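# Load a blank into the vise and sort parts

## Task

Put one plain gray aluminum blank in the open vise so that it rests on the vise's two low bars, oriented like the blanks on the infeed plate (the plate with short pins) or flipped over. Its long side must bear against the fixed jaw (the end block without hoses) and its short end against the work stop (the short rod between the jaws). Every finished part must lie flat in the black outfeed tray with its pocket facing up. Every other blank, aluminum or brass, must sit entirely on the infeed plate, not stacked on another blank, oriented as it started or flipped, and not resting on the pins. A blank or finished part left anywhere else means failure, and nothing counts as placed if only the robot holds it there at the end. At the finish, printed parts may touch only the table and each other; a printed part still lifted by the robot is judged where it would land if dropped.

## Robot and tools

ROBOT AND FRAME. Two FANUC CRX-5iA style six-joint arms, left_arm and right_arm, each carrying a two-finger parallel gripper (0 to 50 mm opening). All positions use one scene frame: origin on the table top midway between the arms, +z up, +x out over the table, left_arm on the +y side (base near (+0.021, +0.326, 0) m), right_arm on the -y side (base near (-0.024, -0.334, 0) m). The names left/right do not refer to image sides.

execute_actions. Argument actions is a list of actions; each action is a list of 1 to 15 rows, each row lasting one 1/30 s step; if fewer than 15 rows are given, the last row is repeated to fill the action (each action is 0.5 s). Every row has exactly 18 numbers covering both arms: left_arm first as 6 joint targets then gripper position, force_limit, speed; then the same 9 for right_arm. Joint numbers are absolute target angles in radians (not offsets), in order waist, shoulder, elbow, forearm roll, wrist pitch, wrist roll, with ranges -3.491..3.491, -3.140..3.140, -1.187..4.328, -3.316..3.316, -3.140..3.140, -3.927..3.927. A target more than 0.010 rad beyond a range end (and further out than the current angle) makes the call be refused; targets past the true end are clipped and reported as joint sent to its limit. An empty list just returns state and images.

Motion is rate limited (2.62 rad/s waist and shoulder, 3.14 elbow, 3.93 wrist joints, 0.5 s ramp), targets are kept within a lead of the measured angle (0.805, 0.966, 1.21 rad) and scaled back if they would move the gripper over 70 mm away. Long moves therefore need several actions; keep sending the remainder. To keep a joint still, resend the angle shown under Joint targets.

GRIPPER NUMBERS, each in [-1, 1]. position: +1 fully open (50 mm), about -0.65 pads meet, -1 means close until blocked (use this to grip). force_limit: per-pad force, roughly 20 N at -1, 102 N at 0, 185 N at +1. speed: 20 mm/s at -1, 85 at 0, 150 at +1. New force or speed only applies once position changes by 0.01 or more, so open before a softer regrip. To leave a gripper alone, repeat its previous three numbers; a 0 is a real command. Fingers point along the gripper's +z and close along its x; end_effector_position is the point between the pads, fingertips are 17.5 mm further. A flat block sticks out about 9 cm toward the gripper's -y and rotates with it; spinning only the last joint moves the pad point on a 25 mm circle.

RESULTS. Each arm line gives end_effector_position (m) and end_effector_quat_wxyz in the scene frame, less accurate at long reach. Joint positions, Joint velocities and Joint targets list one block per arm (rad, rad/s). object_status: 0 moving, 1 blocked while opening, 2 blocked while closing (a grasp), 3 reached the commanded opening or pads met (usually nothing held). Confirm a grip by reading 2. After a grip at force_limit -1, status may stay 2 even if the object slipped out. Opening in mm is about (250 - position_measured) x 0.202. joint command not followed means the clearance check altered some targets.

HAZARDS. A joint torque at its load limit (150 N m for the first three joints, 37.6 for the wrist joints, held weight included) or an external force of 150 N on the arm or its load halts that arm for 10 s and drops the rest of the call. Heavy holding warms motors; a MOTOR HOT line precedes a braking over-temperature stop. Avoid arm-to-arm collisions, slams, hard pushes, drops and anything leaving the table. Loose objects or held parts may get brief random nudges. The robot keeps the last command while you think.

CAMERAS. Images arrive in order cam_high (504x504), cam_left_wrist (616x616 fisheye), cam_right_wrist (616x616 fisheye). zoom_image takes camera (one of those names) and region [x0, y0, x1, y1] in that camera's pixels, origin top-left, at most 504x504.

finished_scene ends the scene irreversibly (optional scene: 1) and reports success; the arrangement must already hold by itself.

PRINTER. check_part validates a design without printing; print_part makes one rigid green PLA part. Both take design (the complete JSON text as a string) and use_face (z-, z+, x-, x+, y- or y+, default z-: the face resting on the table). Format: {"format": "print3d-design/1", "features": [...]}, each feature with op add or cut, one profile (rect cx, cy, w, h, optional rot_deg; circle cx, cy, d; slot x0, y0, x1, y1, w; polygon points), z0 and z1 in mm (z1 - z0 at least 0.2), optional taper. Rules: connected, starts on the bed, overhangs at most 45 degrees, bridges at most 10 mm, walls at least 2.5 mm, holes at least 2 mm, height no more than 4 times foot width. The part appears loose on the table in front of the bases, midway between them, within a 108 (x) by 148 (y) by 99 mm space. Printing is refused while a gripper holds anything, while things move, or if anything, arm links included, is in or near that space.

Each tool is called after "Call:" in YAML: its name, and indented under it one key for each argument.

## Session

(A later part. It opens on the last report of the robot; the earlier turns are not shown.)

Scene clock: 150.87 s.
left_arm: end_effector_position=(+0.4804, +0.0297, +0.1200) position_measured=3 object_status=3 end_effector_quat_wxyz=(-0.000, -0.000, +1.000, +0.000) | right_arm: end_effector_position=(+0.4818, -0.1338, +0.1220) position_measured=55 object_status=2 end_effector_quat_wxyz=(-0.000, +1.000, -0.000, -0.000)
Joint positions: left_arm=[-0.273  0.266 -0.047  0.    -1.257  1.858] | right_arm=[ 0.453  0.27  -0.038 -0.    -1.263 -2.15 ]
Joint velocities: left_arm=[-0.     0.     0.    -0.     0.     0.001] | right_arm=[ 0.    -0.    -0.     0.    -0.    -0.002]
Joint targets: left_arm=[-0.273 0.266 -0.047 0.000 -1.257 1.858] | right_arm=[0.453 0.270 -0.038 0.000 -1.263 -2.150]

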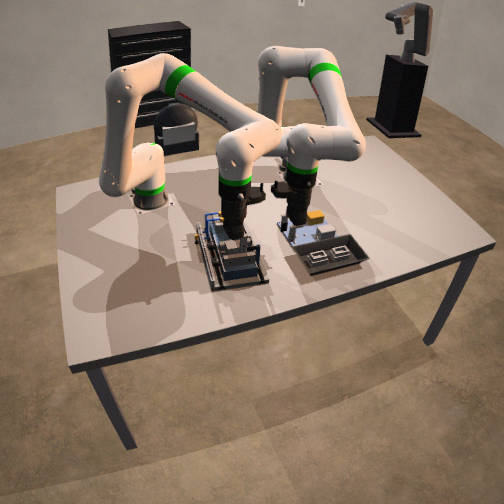

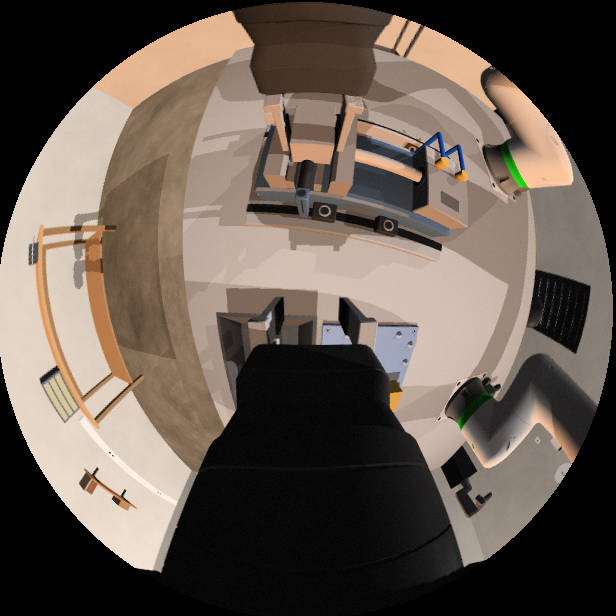

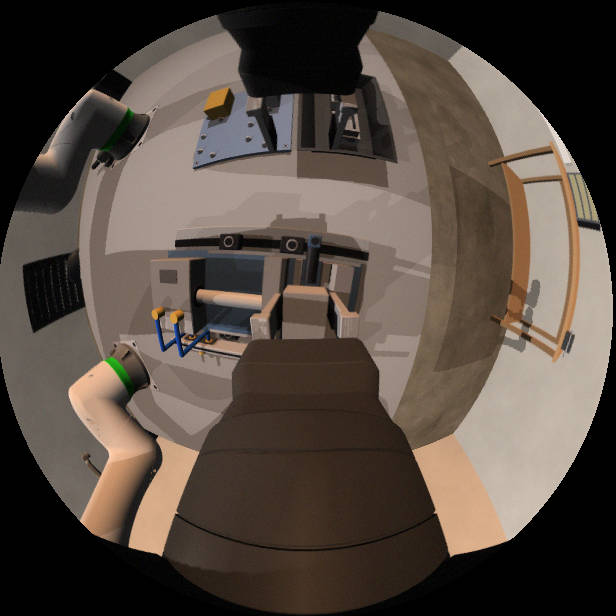

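Call:
execute_actions:
  actions:
    - [[-0.2731,0.2663,-0.0471,0,-1.2574,1.8579,1,0,0,0.45585,0.27147,-0.03565,0,-1.26368,-2.15285,-1,-0.8,0]]

Call:
zoom_image:
  camera: "cam_left_wrist"
  region: [250, 70, 390, 210]

Scene clock: 153.90 s.
left_arm: end_effector_position=(+0.4804, +0.0297, +0.1200) position_measured=3 object_status=3 end_effector_quat_wxyz=(-0.000, -0.000, +1.000, +0.000) | right_arm: end_effector_position=(+0.4818, -0.1319, +0.1220) position_measured=55 object_status=2 end_effector_quat_wxyz=(+0.000, +1.000, -0.000, +0.000)
Joint positions: left_arm=[-0.273  0.266 -0.047 -0.    -1.257  1.858] | right_arm=[ 0.456  0.271 -0.036  0.    -1.264 -2.153]
Joint velocities: left_arm=[-0.002  0.    -0.    -0.    -0.     0.002] | right_arm=[ 0.001 -0.001 -0.     0.     0.    -0.001]
Joint targets: left_arm=[-0.273 0.266 -0.047 0.000 -1.257 1.858] | right_arm=[0.456 0.271 -0.036 0.000 -1.264 -2.153]

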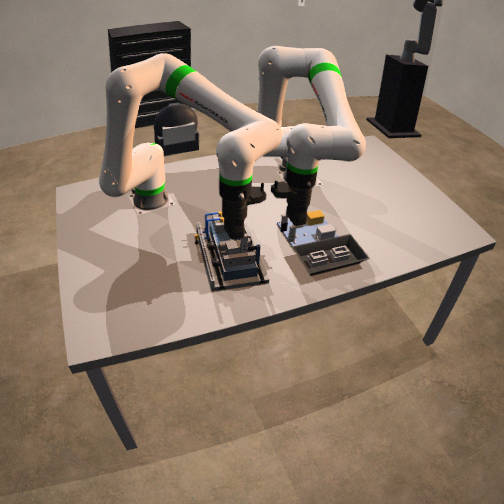

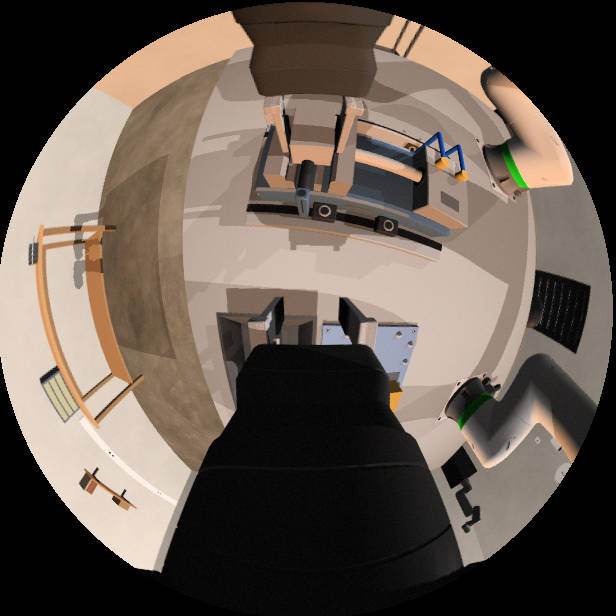

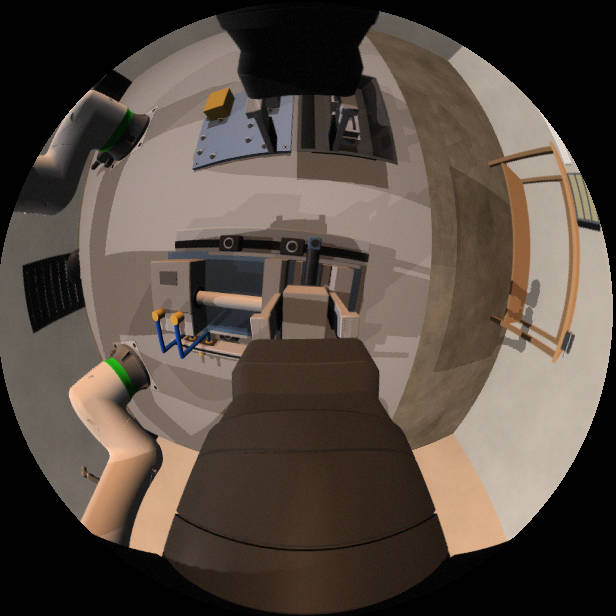

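Region (250, 70, 390, 210) of cam_left_wrist's 616x616 image, scaled by 3.600, with more detail than that image has.

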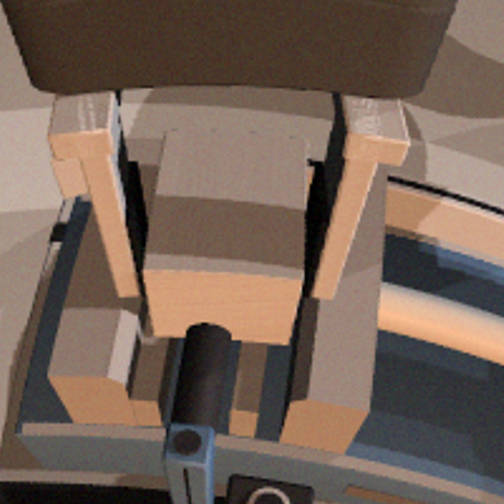

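Call:
execute_actions:
  actions:
    - [[-0.2731,0.2663,-0.0471,0,-1.2574,1.8579,1,0,0,0.45912,0.27297,-0.03378,0,-1.26405,-2.15612,-1,-0.8,0]]

Call:
zoom_image:
  camera: "cam_left_wrist"
  region: [250, 70, 390, 210]

Scene clock: 155.00 s.
left_arm: end_effector_position=(+0.4804, +0.0297, +0.1200) position_measured=3 object_status=3 end_effector_quat_wxyz=(-0.000, -0.000, +1.000, +0.000) | right_arm: end_effector_position=(+0.4817, -0.1298, +0.1220) position_measured=55 object_status=2 end_effector_quat_wxyz=(-0.000, +1.000, -0.000, -0.000)
Joint positions: left_arm=[-0.273  0.266 -0.047  0.    -1.257  1.858] | right_arm=[ 0.459  0.273 -0.034 -0.    -1.264 -2.156]
Joint velocities: left_arm=[ 0.    -0.001  0.001  0.     0.     0.002] | right_arm=[ 0.001 -0.001 -0.     0.001  0.    -0.001]
Joint targets: left_arm=[-0.273 0.266 -0.047 0.000 -1.257 1.858] | right_arm=[0.459 0.273 -0.034 0.000 -1.264 -2.156]

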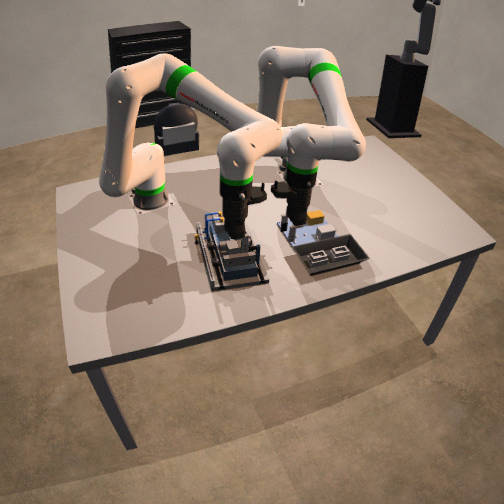

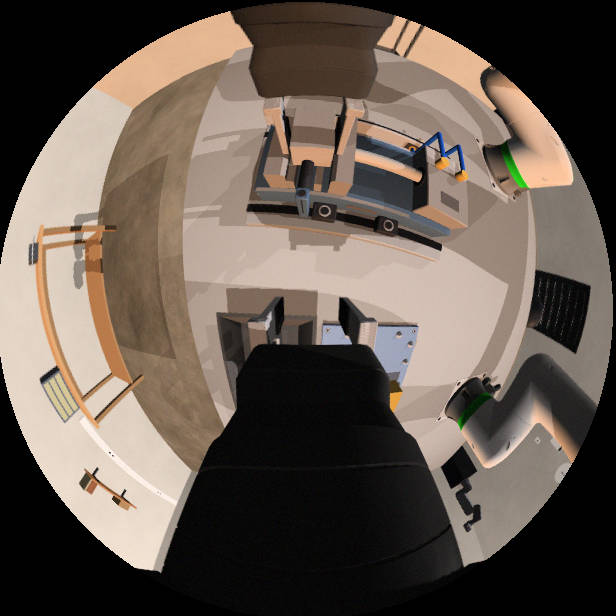

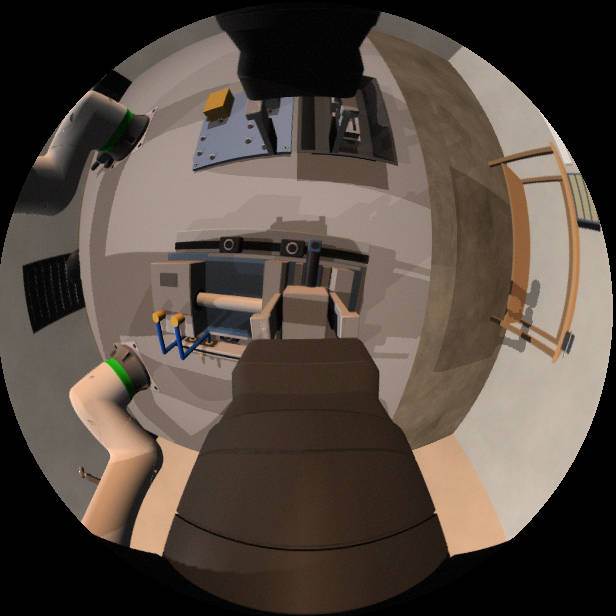

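Region (250, 70, 390, 210) of cam_left_wrist's 616x616 image, scaled by 3.600, with more detail than that image has.

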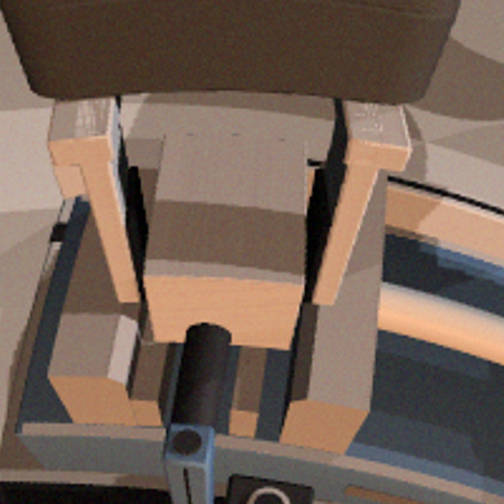

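Call:
execute_actions:
  actions:
    - [[-0.2731,0.2663,-0.0471,0,-1.2574,1.8579,1,0,0,0.46239,0.27447,-0.03191,0,-1.26442,-2.15939,-1,-0.8,0]]

Call:
zoom_image:
  camera: "cam_left_wrist"
  region: [250, 70, 390, 210]

Scene clock: 155.93 s.
left_arm: end_effector_position=(+0.4804, +0.0297, +0.1200) position_measured=3 object_status=3 end_effector_quat_wxyz=(-0.000, -0.000, +1.000, +0.000) | right_arm: end_effector_position=(+0.4816, -0.1278, +0.1220) position_measured=55 object_status=2 end_effector_quat_wxyz=(+0.000, +1.000, -0.000, -0.000)
Joint positions: left_arm=[-0.273  0.266 -0.047  0.    -1.257  1.858] | right_arm=[ 0.462  0.274 -0.032 -0.    -1.264 -2.159]
Joint velocities: left_arm=[-0.001 -0.     0.001 -0.001  0.     0.001] | right_arm=[0.001 0.    0.    0.    0.    0.   ]
Joint targets: left_arm=[-0.273 0.266 -0.047 0.000 -1.257 1.858] | right_arm=[0.462 0.274 -0.032 0.000 -1.264 -2.159]

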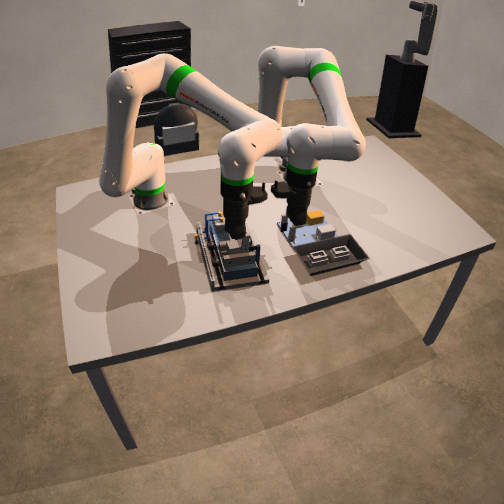

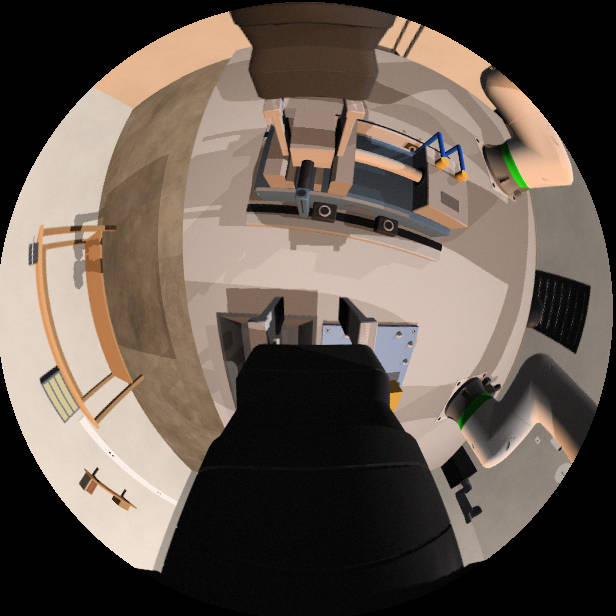

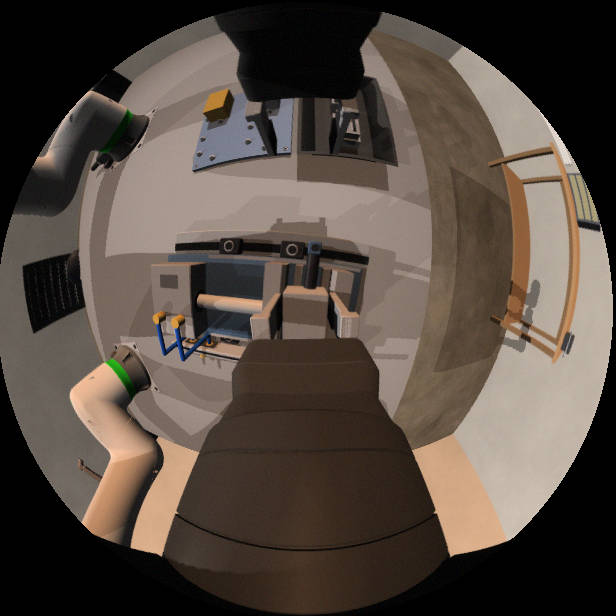

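Region (250, 70, 390, 210) of cam_left_wrist's 616x616 image, scaled by 3.600, with more detail than that image has.

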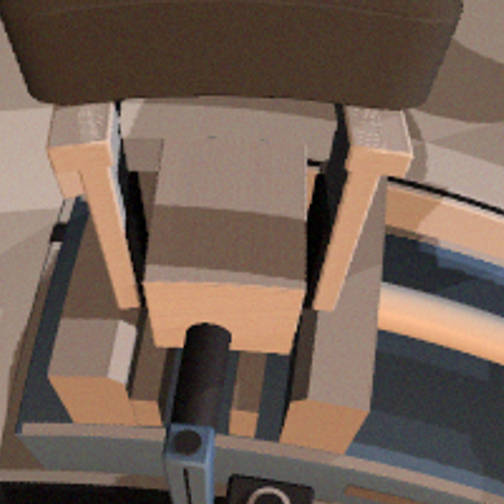

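Call:
execute_actions:
  actions:
    - [[-0.2731,0.2663,-0.0471,0,-1.2574,1.8579,1,0,0,0.46566,0.27597,-0.03004,0,-1.26479,-2.16266,-1,-0.8,0]]

Call:
zoom_image:
  camera: "cam_left_wrist"
  region: [250, 70, 390, 210]

Scene clock: 156.77 s.
left_arm: end_effector_position=(+0.4804, +0.0297, +0.1200) position_measured=3 object_status=3 end_effector_quat_wxyz=(-0.000, -0.000, +1.000, +0.000) | right_arm: end_effector_position=(+0.4815, -0.1259, +0.1219) position_measured=57 object_status=2 end_effector_quat_wxyz=(+0.000, +1.000, -0.000, -0.000)
Joint positions: left_arm=[-0.273  0.266 -0.047  0.    -1.257  1.858] | right_arm=[ 0.466  0.276 -0.03  -0.    -1.265 -2.163]
Joint velocities: left_arm=[ 0.001  0.001 -0.    -0.    -0.     0.   ] | right_arm=[ 0.002 -0.     0.     0.001 -0.    -0.   ]
Joint targets: left_arm=[-0.273 0.266 -0.047 0.000 -1.257 1.858] | right_arm=[0.466 0.276 -0.030 0.000 -1.265 -2.163]

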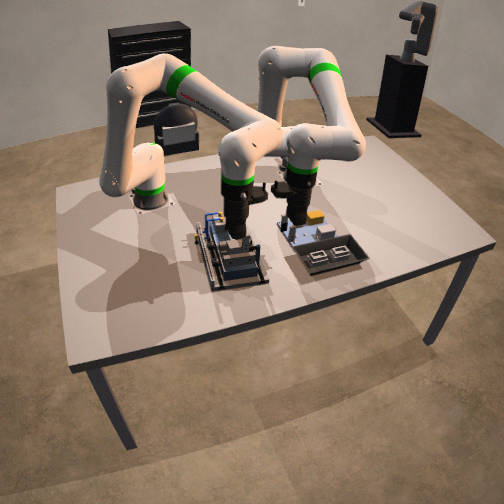

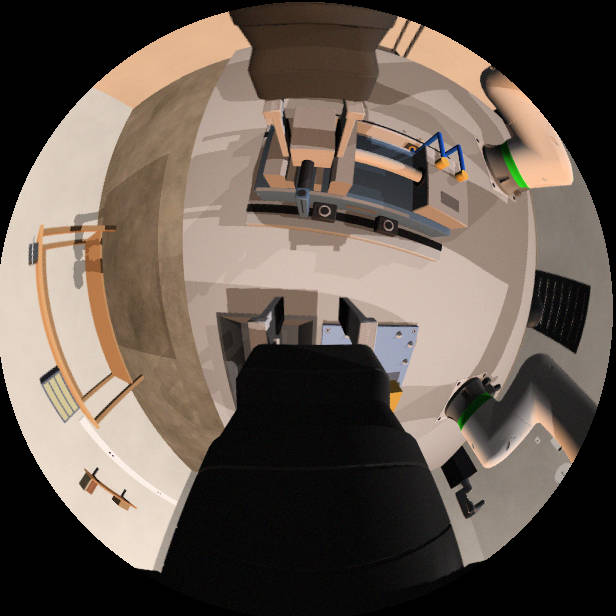

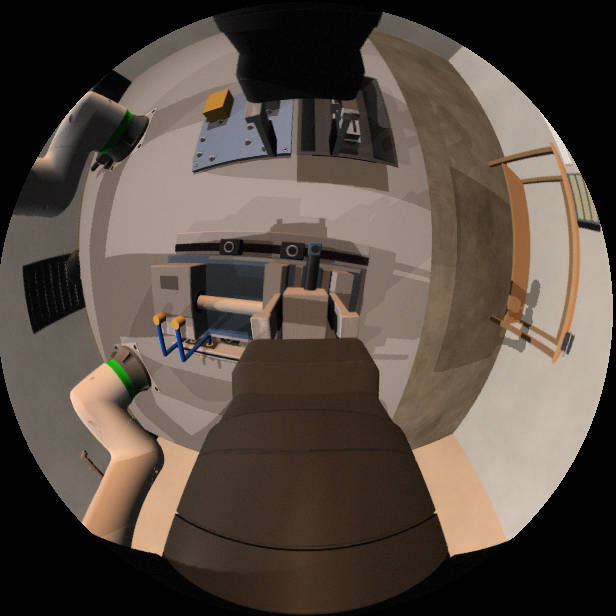

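Region (250, 70, 390, 210) of cam_left_wrist's 616x616 image, scaled by 3.600, with more detail than that image has.

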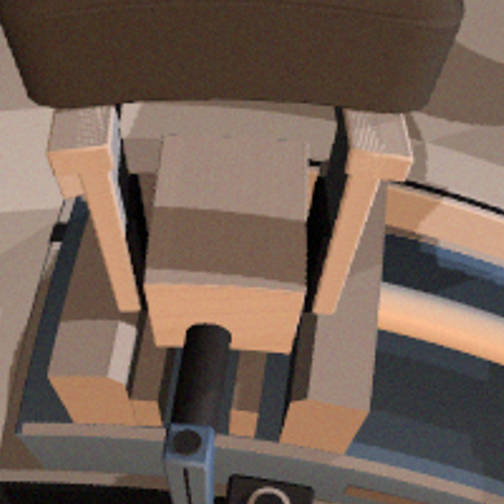

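Call:
execute_actions:
  actions:
    - [[-0.2731,0.2663,-0.0471,0,-1.2574,1.8579,1,0,0,0.46566,0.27597,-0.03004,0,-1.26479,-2.16266,0.9,0,0]]
    - [[-0.2731,0.2663,-0.0471,0,-1.2574,1.8579,1,0,0,0.44601,0.27568,-0.03027,0,-1.26485,-2.14301,0.9,0,0]]
    - [[-0.2731,0.2663,-0.0471,0,-1.2574,1.8579,1,0,0,0.44601,0.27568,-0.03027,0,-1.26485,-2.14301,-1,-0.6,-0.5]]
    - [[-0.2731,0.2663,-0.0471,0,-1.2574,1.8579,1,0,0,0.44601,0.27568,-0.03027,0,-1.26485,-2.14301,-1,-0.6,-0.5]]

Call:
zoom_image:
  camera: "cam_left_wrist"
  region: [250, 70, 390, 210]

Scene clock: 159.67 s.
left_arm: end_effector_position=(+0.4804, +0.0297, +0.1200) position_measured=3 object_status=3 end_effector_quat_wxyz=(-0.000, -0.000, +1.000, +0.000) | right_arm: end_effector_position=(+0.4849, -0.1358, +0.1220) position_measured=50 object_status=2 end_effector_quat_wxyz=(+0.000, +1.000, -0.000, -0.000)
Joint positions: left_arm=[-0.273  0.266 -0.047 -0.    -1.257  1.858] | right_arm=[ 0.446  0.276 -0.03   0.    -1.265 -2.143]
Joint velocities: left_arm=[-0.001  0.     0.     0.     0.    -0.002] | right_arm=[ 0.    -0.001  0.     0.    -0.     0.   ]
Joint targets: left_arm=[-0.273 0.266 -0.047 0.000 -1.257 1.858] | right_arm=[0.446 0.276 -0.030 0.000 -1.265 -2.143]

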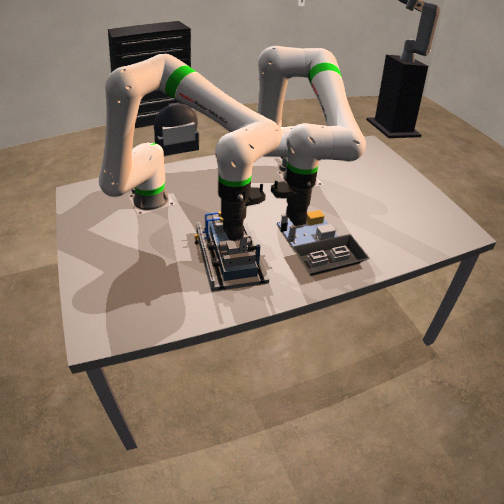

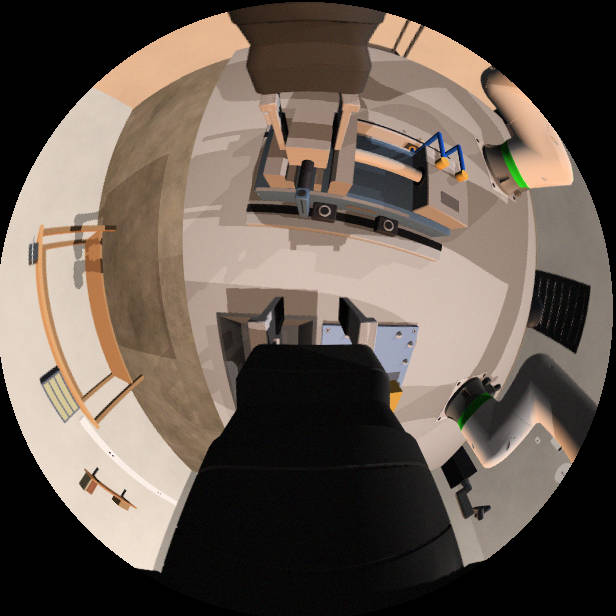

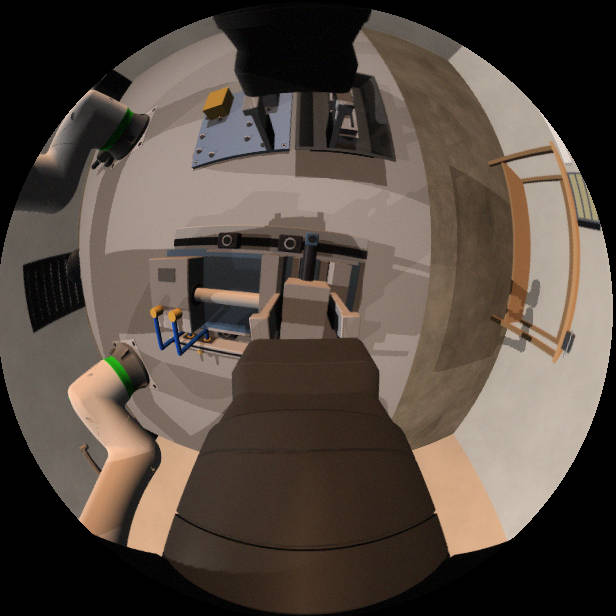

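Region (250, 70, 390, 210) of cam_left_wrist's 616x616 image, scaled by 3.600, with more detail than that image has.

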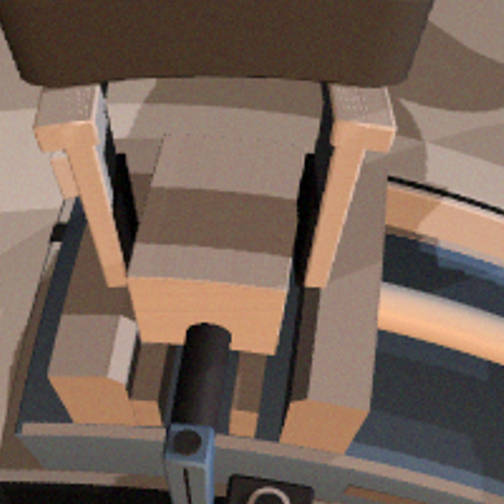

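Call:
execute_actions:
  actions:
    - [[-0.2731,0.2663,-0.0471,0,-1.2574,1.8579,1,0,0,0.44601,0.27568,-0.03027,0,-1.26485,-2.14301,0.9,0,0]]
    - [[-0.2731,0.2663,-0.0471,0,-1.2574,1.8579,1,0,0,0.44601,0.22924,0.14478,0,-1.48634,-2.14301,0.9,0,0]]

Call:
zoom_image:
  camera: "cam_left_wrist"
  region: [250, 70, 390, 210]

Call:
zoom_image:
  camera: "cam_right_wrist"
  region: [240, 230, 380, 350]

Scene clock: 161.60 s.
left_arm: end_effector_position=(+0.4804, +0.0297, +0.1200) position_measured=3 object_status=3 end_effector_quat_wxyz=(-0.000, -0.000, +1.000, +0.000) | right_arm: end_effector_position=(+0.4850, -0.1358, +0.2189) position_measured=18 object_status=3 end_effector_quat_wxyz=(+0.000, +1.000, -0.000, -0.000)
Joint positions: left_arm=[-0.273  0.266 -0.047  0.    -1.257  1.858] | right_arm=[ 0.446  0.23   0.143 -0.    -1.484 -2.143]
Joint velocities: left_arm=[ 0.001  0.     0.001  0.001  0.    -0.001] | right_arm=[ 0.001 -0.004  0.022  0.001 -0.027  0.   ]
Joint targets: left_arm=[-0.273 0.266 -0.047 0.000 -1.257 1.858] | right_arm=[0.446 0.229 0.145 0.000 -1.486 -2.143]

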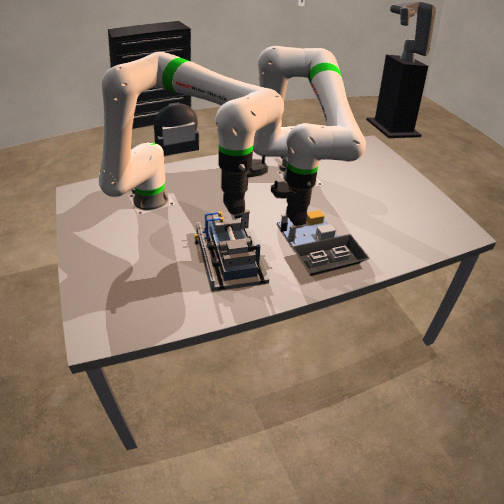

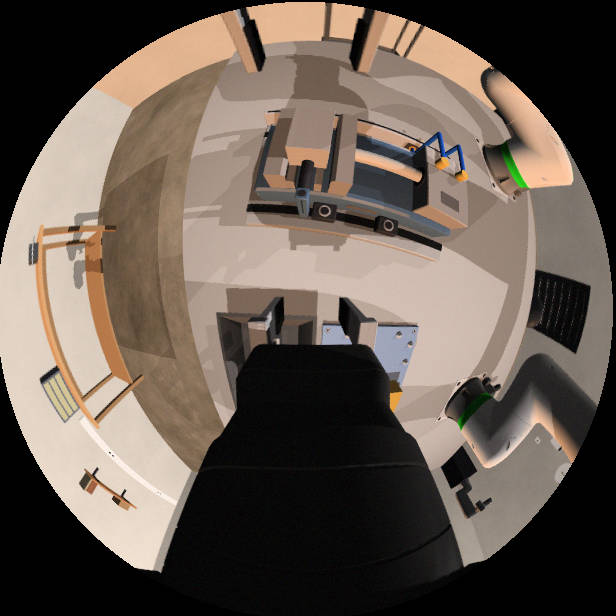

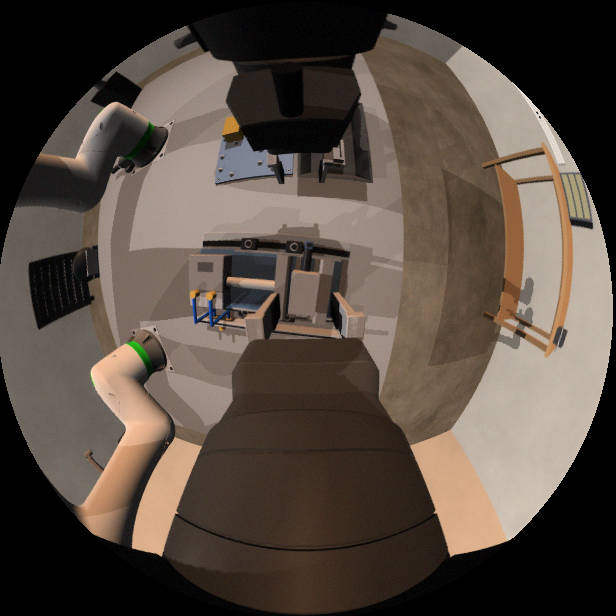

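Region (250, 70, 390, 210) of cam_left_wrist's 616x616 image, scaled by 3.600, with more detail than that image has.

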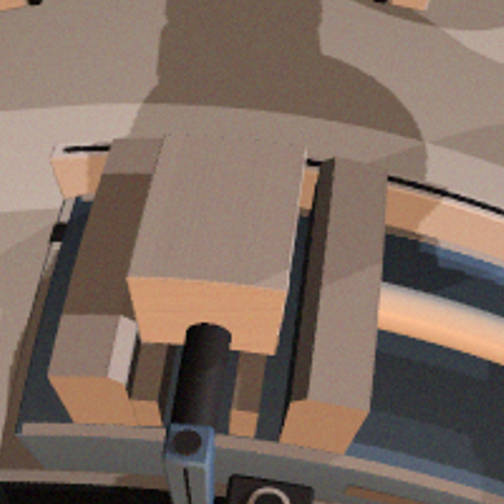

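Region (240, 230, 380, 350) of cam_right_wrist's 616x616 image, scaled by 3.600, with more detail than that image has; it fills the top 432 rows of this view, and the rest is white.

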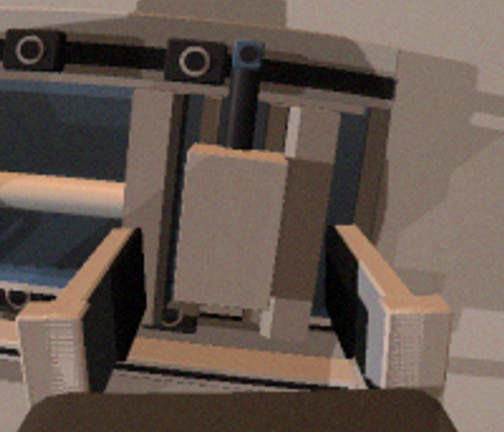

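Call:
execute_actions:
  actions:
    - [[-0.2731,0.2663,-0.0471,0,-1.2574,1.8579,1,0,0,0.44866,0.25178,0.00733,0,-1.32635,-2.24066,0.9,0,0]]
    - [[-0.2731,0.2663,-0.0471,0,-1.2574,1.8579,1,0,0,0.44866,0.27038,-0.03699,0,-1.26343,-2.24066,0.9,0,0]]

Call:
zoom_image:
  camera: "cam_left_wrist"
  region: [250, 70, 390, 210]

Scene clock: 165.07 s.
left_arm: end_effector_position=(+0.4804, +0.0297, +0.1200) position_measured=3 object_status=3 end_effector_quat_wxyz=(-0.000, -0.000, +1.000, +0.000) | right_arm: end_effector_position=(+0.4850, -0.1358, +0.1221) position_measured=18 object_status=3 end_effector_quat_wxyz=(-0.000, +0.999, -0.048, -0.000)
Joint positions: left_arm=[-0.273  0.266 -0.047  0.    -1.257  1.858] | right_arm=[ 0.449  0.27  -0.037 -0.    -1.264 -2.241]
Joint velocities: left_arm=[-0.     0.     0.     0.002 -0.    -0.001] | right_arm=[-0.002  0.    -0.002  0.     0.003 -0.001]
Joint targets: left_arm=[-0.273 0.266 -0.047 0.000 -1.257 1.858] | right_arm=[0.449 0.270 -0.037 0.000 -1.263 -2.241]

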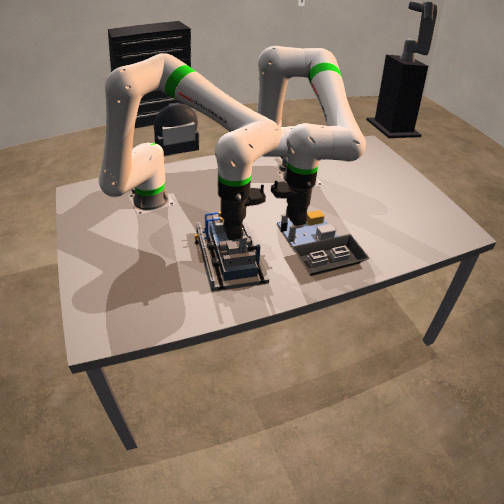

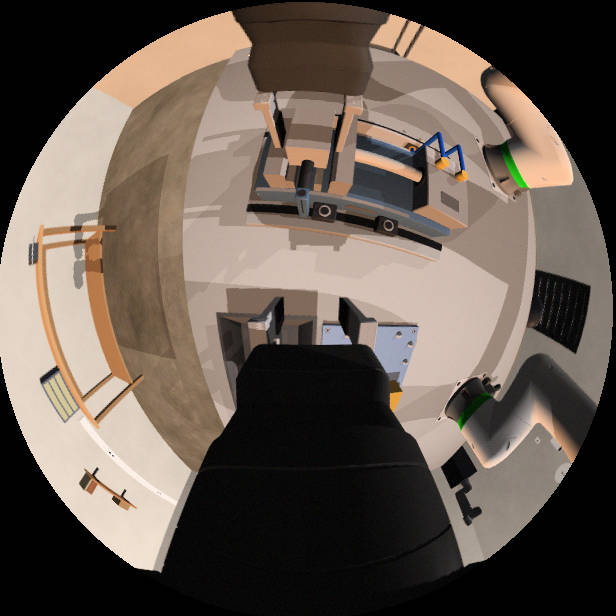

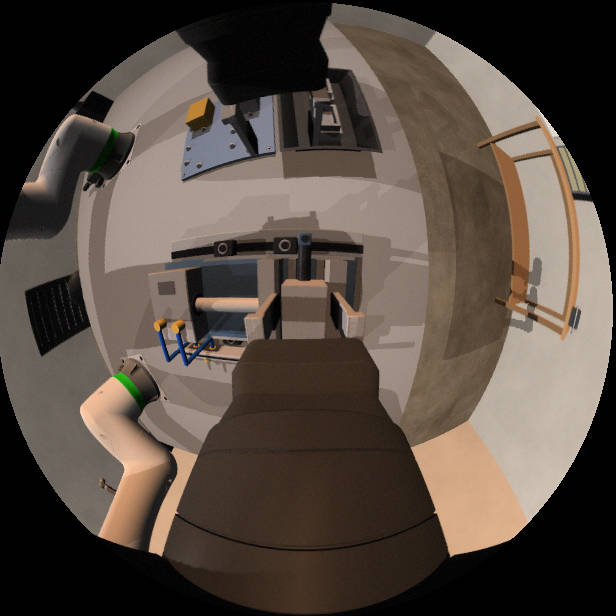

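Region (250, 70, 390, 210) of cam_left_wrist's 616x616 image, scaled by 3.600, with more detail than that image has.

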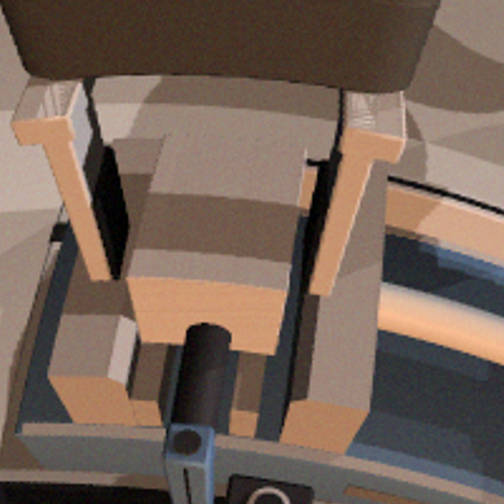

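Call:
execute_actions:
  actions:
    - [[-0.2731,0.2663,-0.0471,0,-1.2574,1.8579,1,0,0,0.44866,0.27038,-0.03699,0,-1.26343,-2.24066,-1,-0.8,-0.5]]
    - [[-0.2731,0.2663,-0.0471,0,-1.2574,1.8579,1,0,0,0.44866,0.27038,-0.03699,0,-1.26343,-2.24066,-1,-0.8,-0.5]]

Call:
zoom_image:
  camera: "cam_left_wrist"
  region: [250, 70, 390, 210]

Scene clock: 167.60 s.
left_arm: end_effector_position=(+0.4804, +0.0297, +0.1200) position_measured=3 object_status=3 end_effector_quat_wxyz=(-0.000, -0.000, +1.000, +0.000) | right_arm: end_effector_position=(+0.4849, -0.1358, +0.1219) position_measured=59 object_status=2 end_effector_quat_wxyz=(+0.000, +0.999, -0.048, -0.000)
Joint positions: left_arm=[-0.273  0.266 -0.047  0.    -1.257  1.858] | right_arm=[ 0.449  0.27  -0.037  0.    -1.263 -2.241]
Joint velocities: left_arm=[ 0.     0.    -0.001  0.001  0.001 -0.001] | right_arm=[0.001 0.    0.002 0.    0.    0.   ]
Joint targets: left_arm=[-0.273 0.266 -0.047 0.000 -1.257 1.858] | right_arm=[0.449 0.270 -0.037 0.000 -1.263 -2.241]

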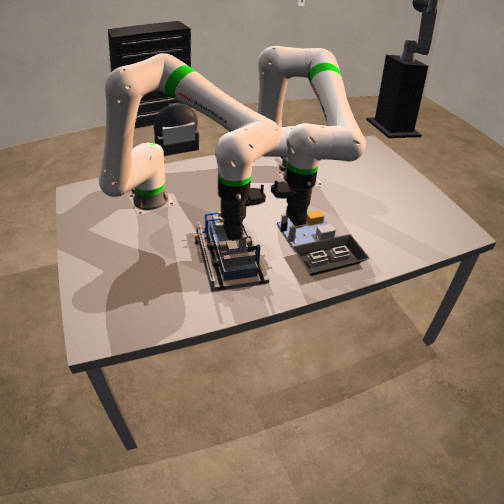

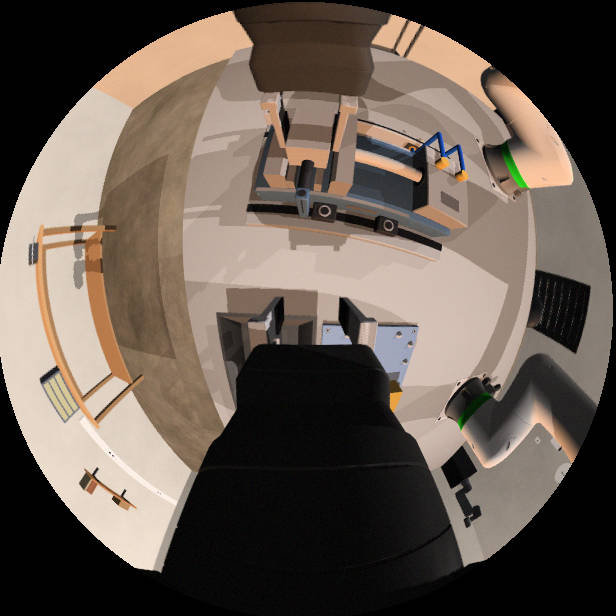

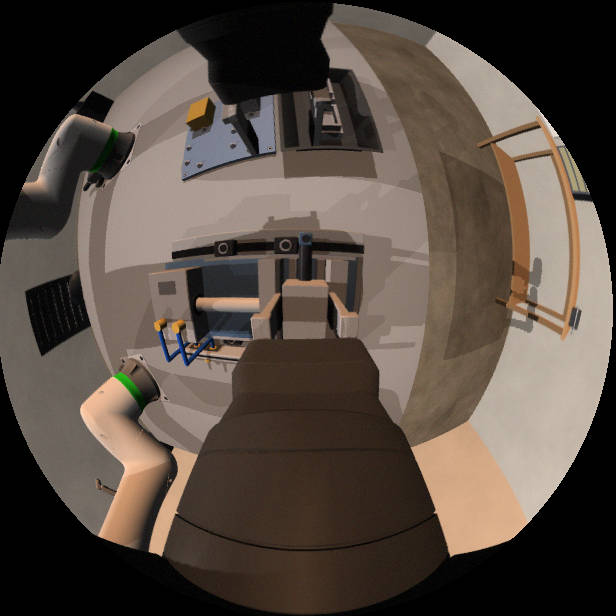

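Region (250, 70, 390, 210) of cam_left_wrist's 616x616 image, scaled by 3.600, with more detail than that image has.

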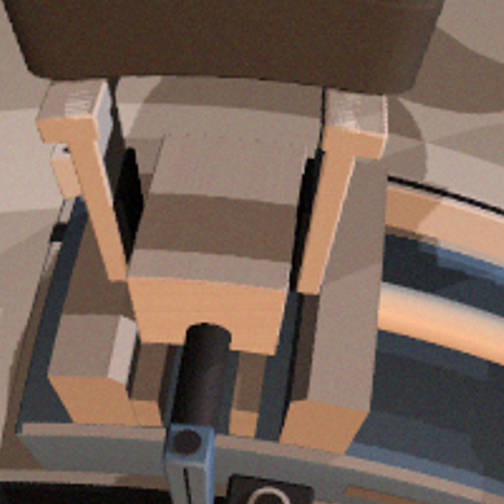

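Call:
zoom_image:
  camera: "cam_right_wrist"
  region: [230, 230, 380, 345]

Region (230, 230, 380, 345) of cam_right_wrist's 616x616 image, scaled by 3.360, with more detail than that image has; it fills the top 386 rows of this view, and the rest is white.

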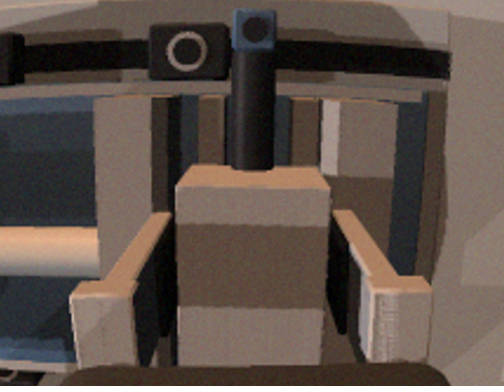

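Call:
execute_actions:
  actions:
    - [[-0.2731,0.2663,-0.0471,0,-1.2574,1.8579,1,0,0,0.44866,0.27038,-0.03699,0,-1.26343,-2.24066,0.9,0,0]]
    - [[-0.2731,0.2663,-0.0471,0,-1.2574,1.8579,1,0,0,0.44549,0.27688,-0.02874,0,-1.26518,-2.23749,0.9,0,0]]
    - [[-0.2731,0.2663,-0.0471,0,-1.2574,1.8579,1,0,0,0.44549,0.27688,-0.02874,0,-1.26518,-2.23749,-1,-0.8,-0.5]]
    - [[-0.2731,0.2663,-0.0471,0,-1.2574,1.8579,1,0,0,0.44549,0.27688,-0.02874,0,-1.26518,-2.23749,-1,-0.8,-0.5]]

Call:
zoom_image:
  camera: "cam_right_wrist"
  region: [230, 230, 380, 345]

Scene clock: 172.37 s.
left_arm: end_effector_position=(+0.4804, +0.0297, +0.1200) position_measured=3 object_status=3 end_effector_quat_wxyz=(-0.000, -0.000, +1.000, +0.000) | right_arm: end_effector_position=(+0.4879, -0.1359, +0.1220) position_measured=39 object_status=2 end_effector_quat_wxyz=(+0.000, +0.999, -0.048, +0.000)
Joint positions: left_arm=[-0.273  0.266 -0.047 -0.    -1.257  1.858] | right_arm=[ 0.446  0.277 -0.029  0.    -1.265 -2.237]
Joint velocities: left_arm=[ 0.    -0.     0.    -0.001 -0.    -0.001] | right_arm=[-0.    -0.001 -0.    -0.     0.001  0.   ]
Joint targets: left_arm=[-0.273 0.266 -0.047 0.000 -1.257 1.858] | right_arm=[0.445 0.277 -0.029 0.000 -1.265 -2.237]

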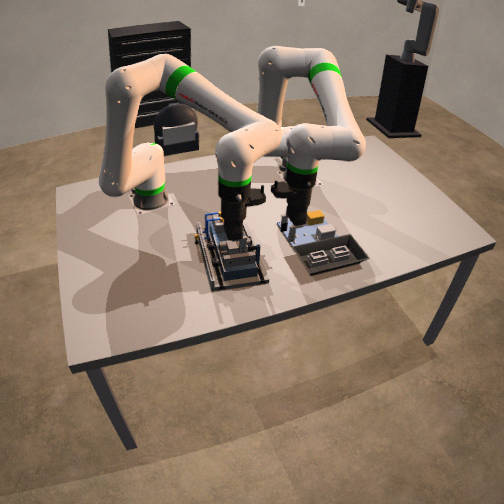

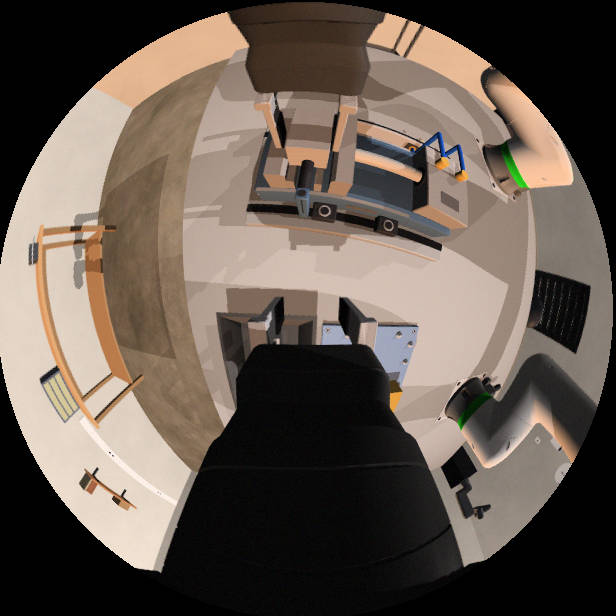

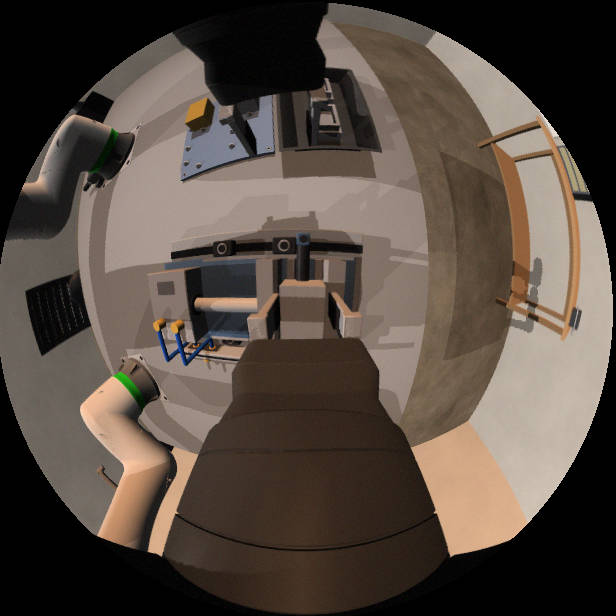

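Region (230, 230, 380, 345) of cam_right_wrist's 616x616 image, scaled by 3.360, with more detail than that image has; it fills the top 386 rows of this view, and the rest is white.

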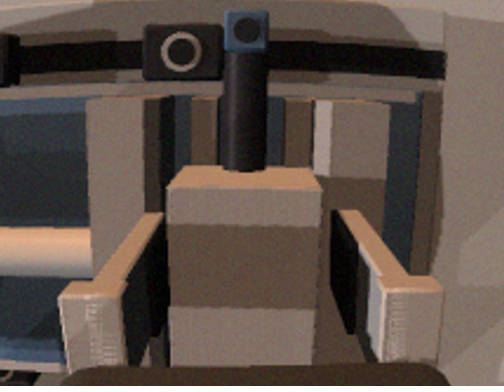

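Call:
execute_actions:
  actions:
    - [[-0.2731,0.2663,-0.0471,0,-1.2574,1.8579,1,0,0,0.44549,0.27688,-0.02874,0,-1.26518,-2.23749,0.9,0,0]]
    - [[-0.2731,0.2663,-0.0471,0,-1.2574,1.8579,1,0,0,0.44768,0.27240,-0.03443,0,-1.26397,-2.23968,0.9,0,0]]
    - [[-0.2731,0.2663,-0.0471,0,-1.2574,1.8579,1,0,0,0.44768,0.27240,-0.03443,0,-1.26397,-2.23968,-1,-0.8,-0.5]]
    - [[-0.2731,0.2663,-0.0471,0,-1.2574,1.8579,1,0,0,0.44768,0.27240,-0.03443,0,-1.26397,-2.23968,-1,-0.8,-0.5]]

Scene clock: 175.50 s.
left_arm: end_effector_position=(+0.4804, +0.0297, +0.1200) position_measured=3 object_status=3 end_effector_quat_wxyz=(-0.000, -0.000, +1.000, +0.000) | right_arm: end_effector_position=(+0.4858, -0.1359, +0.1220) position_measured=58 object_status=2 end_effector_quat_wxyz=(+0.000, +0.999, -0.048, -0.000)
Joint positions: left_arm=[-0.273  0.266 -0.047 -0.    -1.257  1.858] | right_arm=[ 0.448  0.272 -0.034 -0.    -1.264 -2.24 ]
Joint velocities: left_arm=[ 0.    -0.    -0.001  0.    -0.001 -0.001] | right_arm=[-0.     0.001 -0.001 -0.     0.001  0.001]
Joint targets: left_arm=[-0.273 0.266 -0.047 0.000 -1.257 1.858] | right_arm=[0.448 0.272 -0.034 0.000 -1.264 -2.240]

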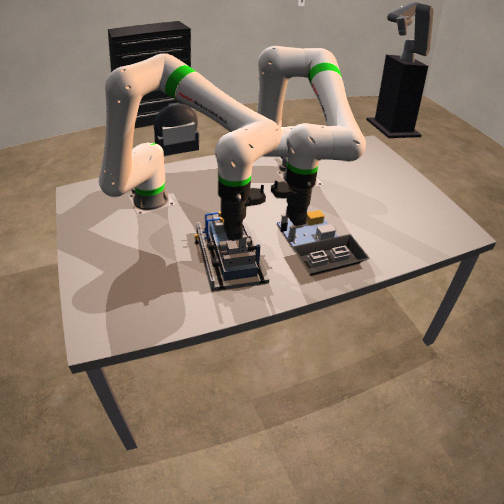

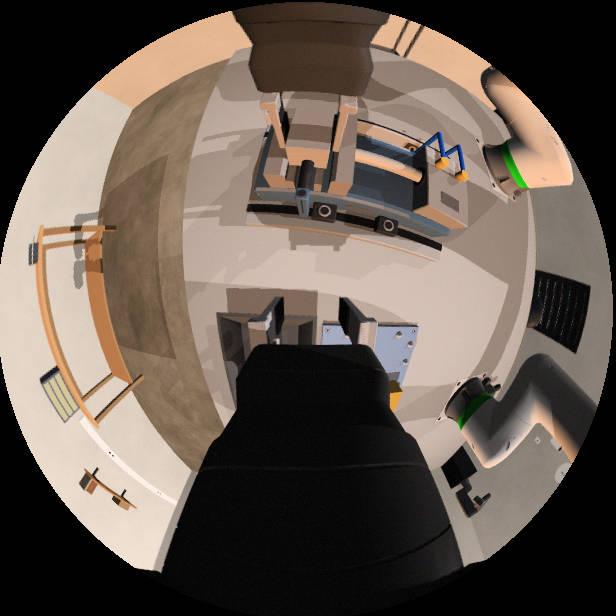

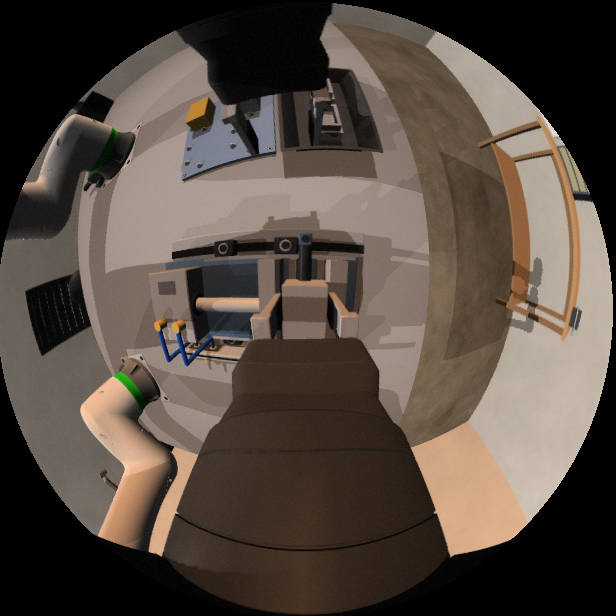

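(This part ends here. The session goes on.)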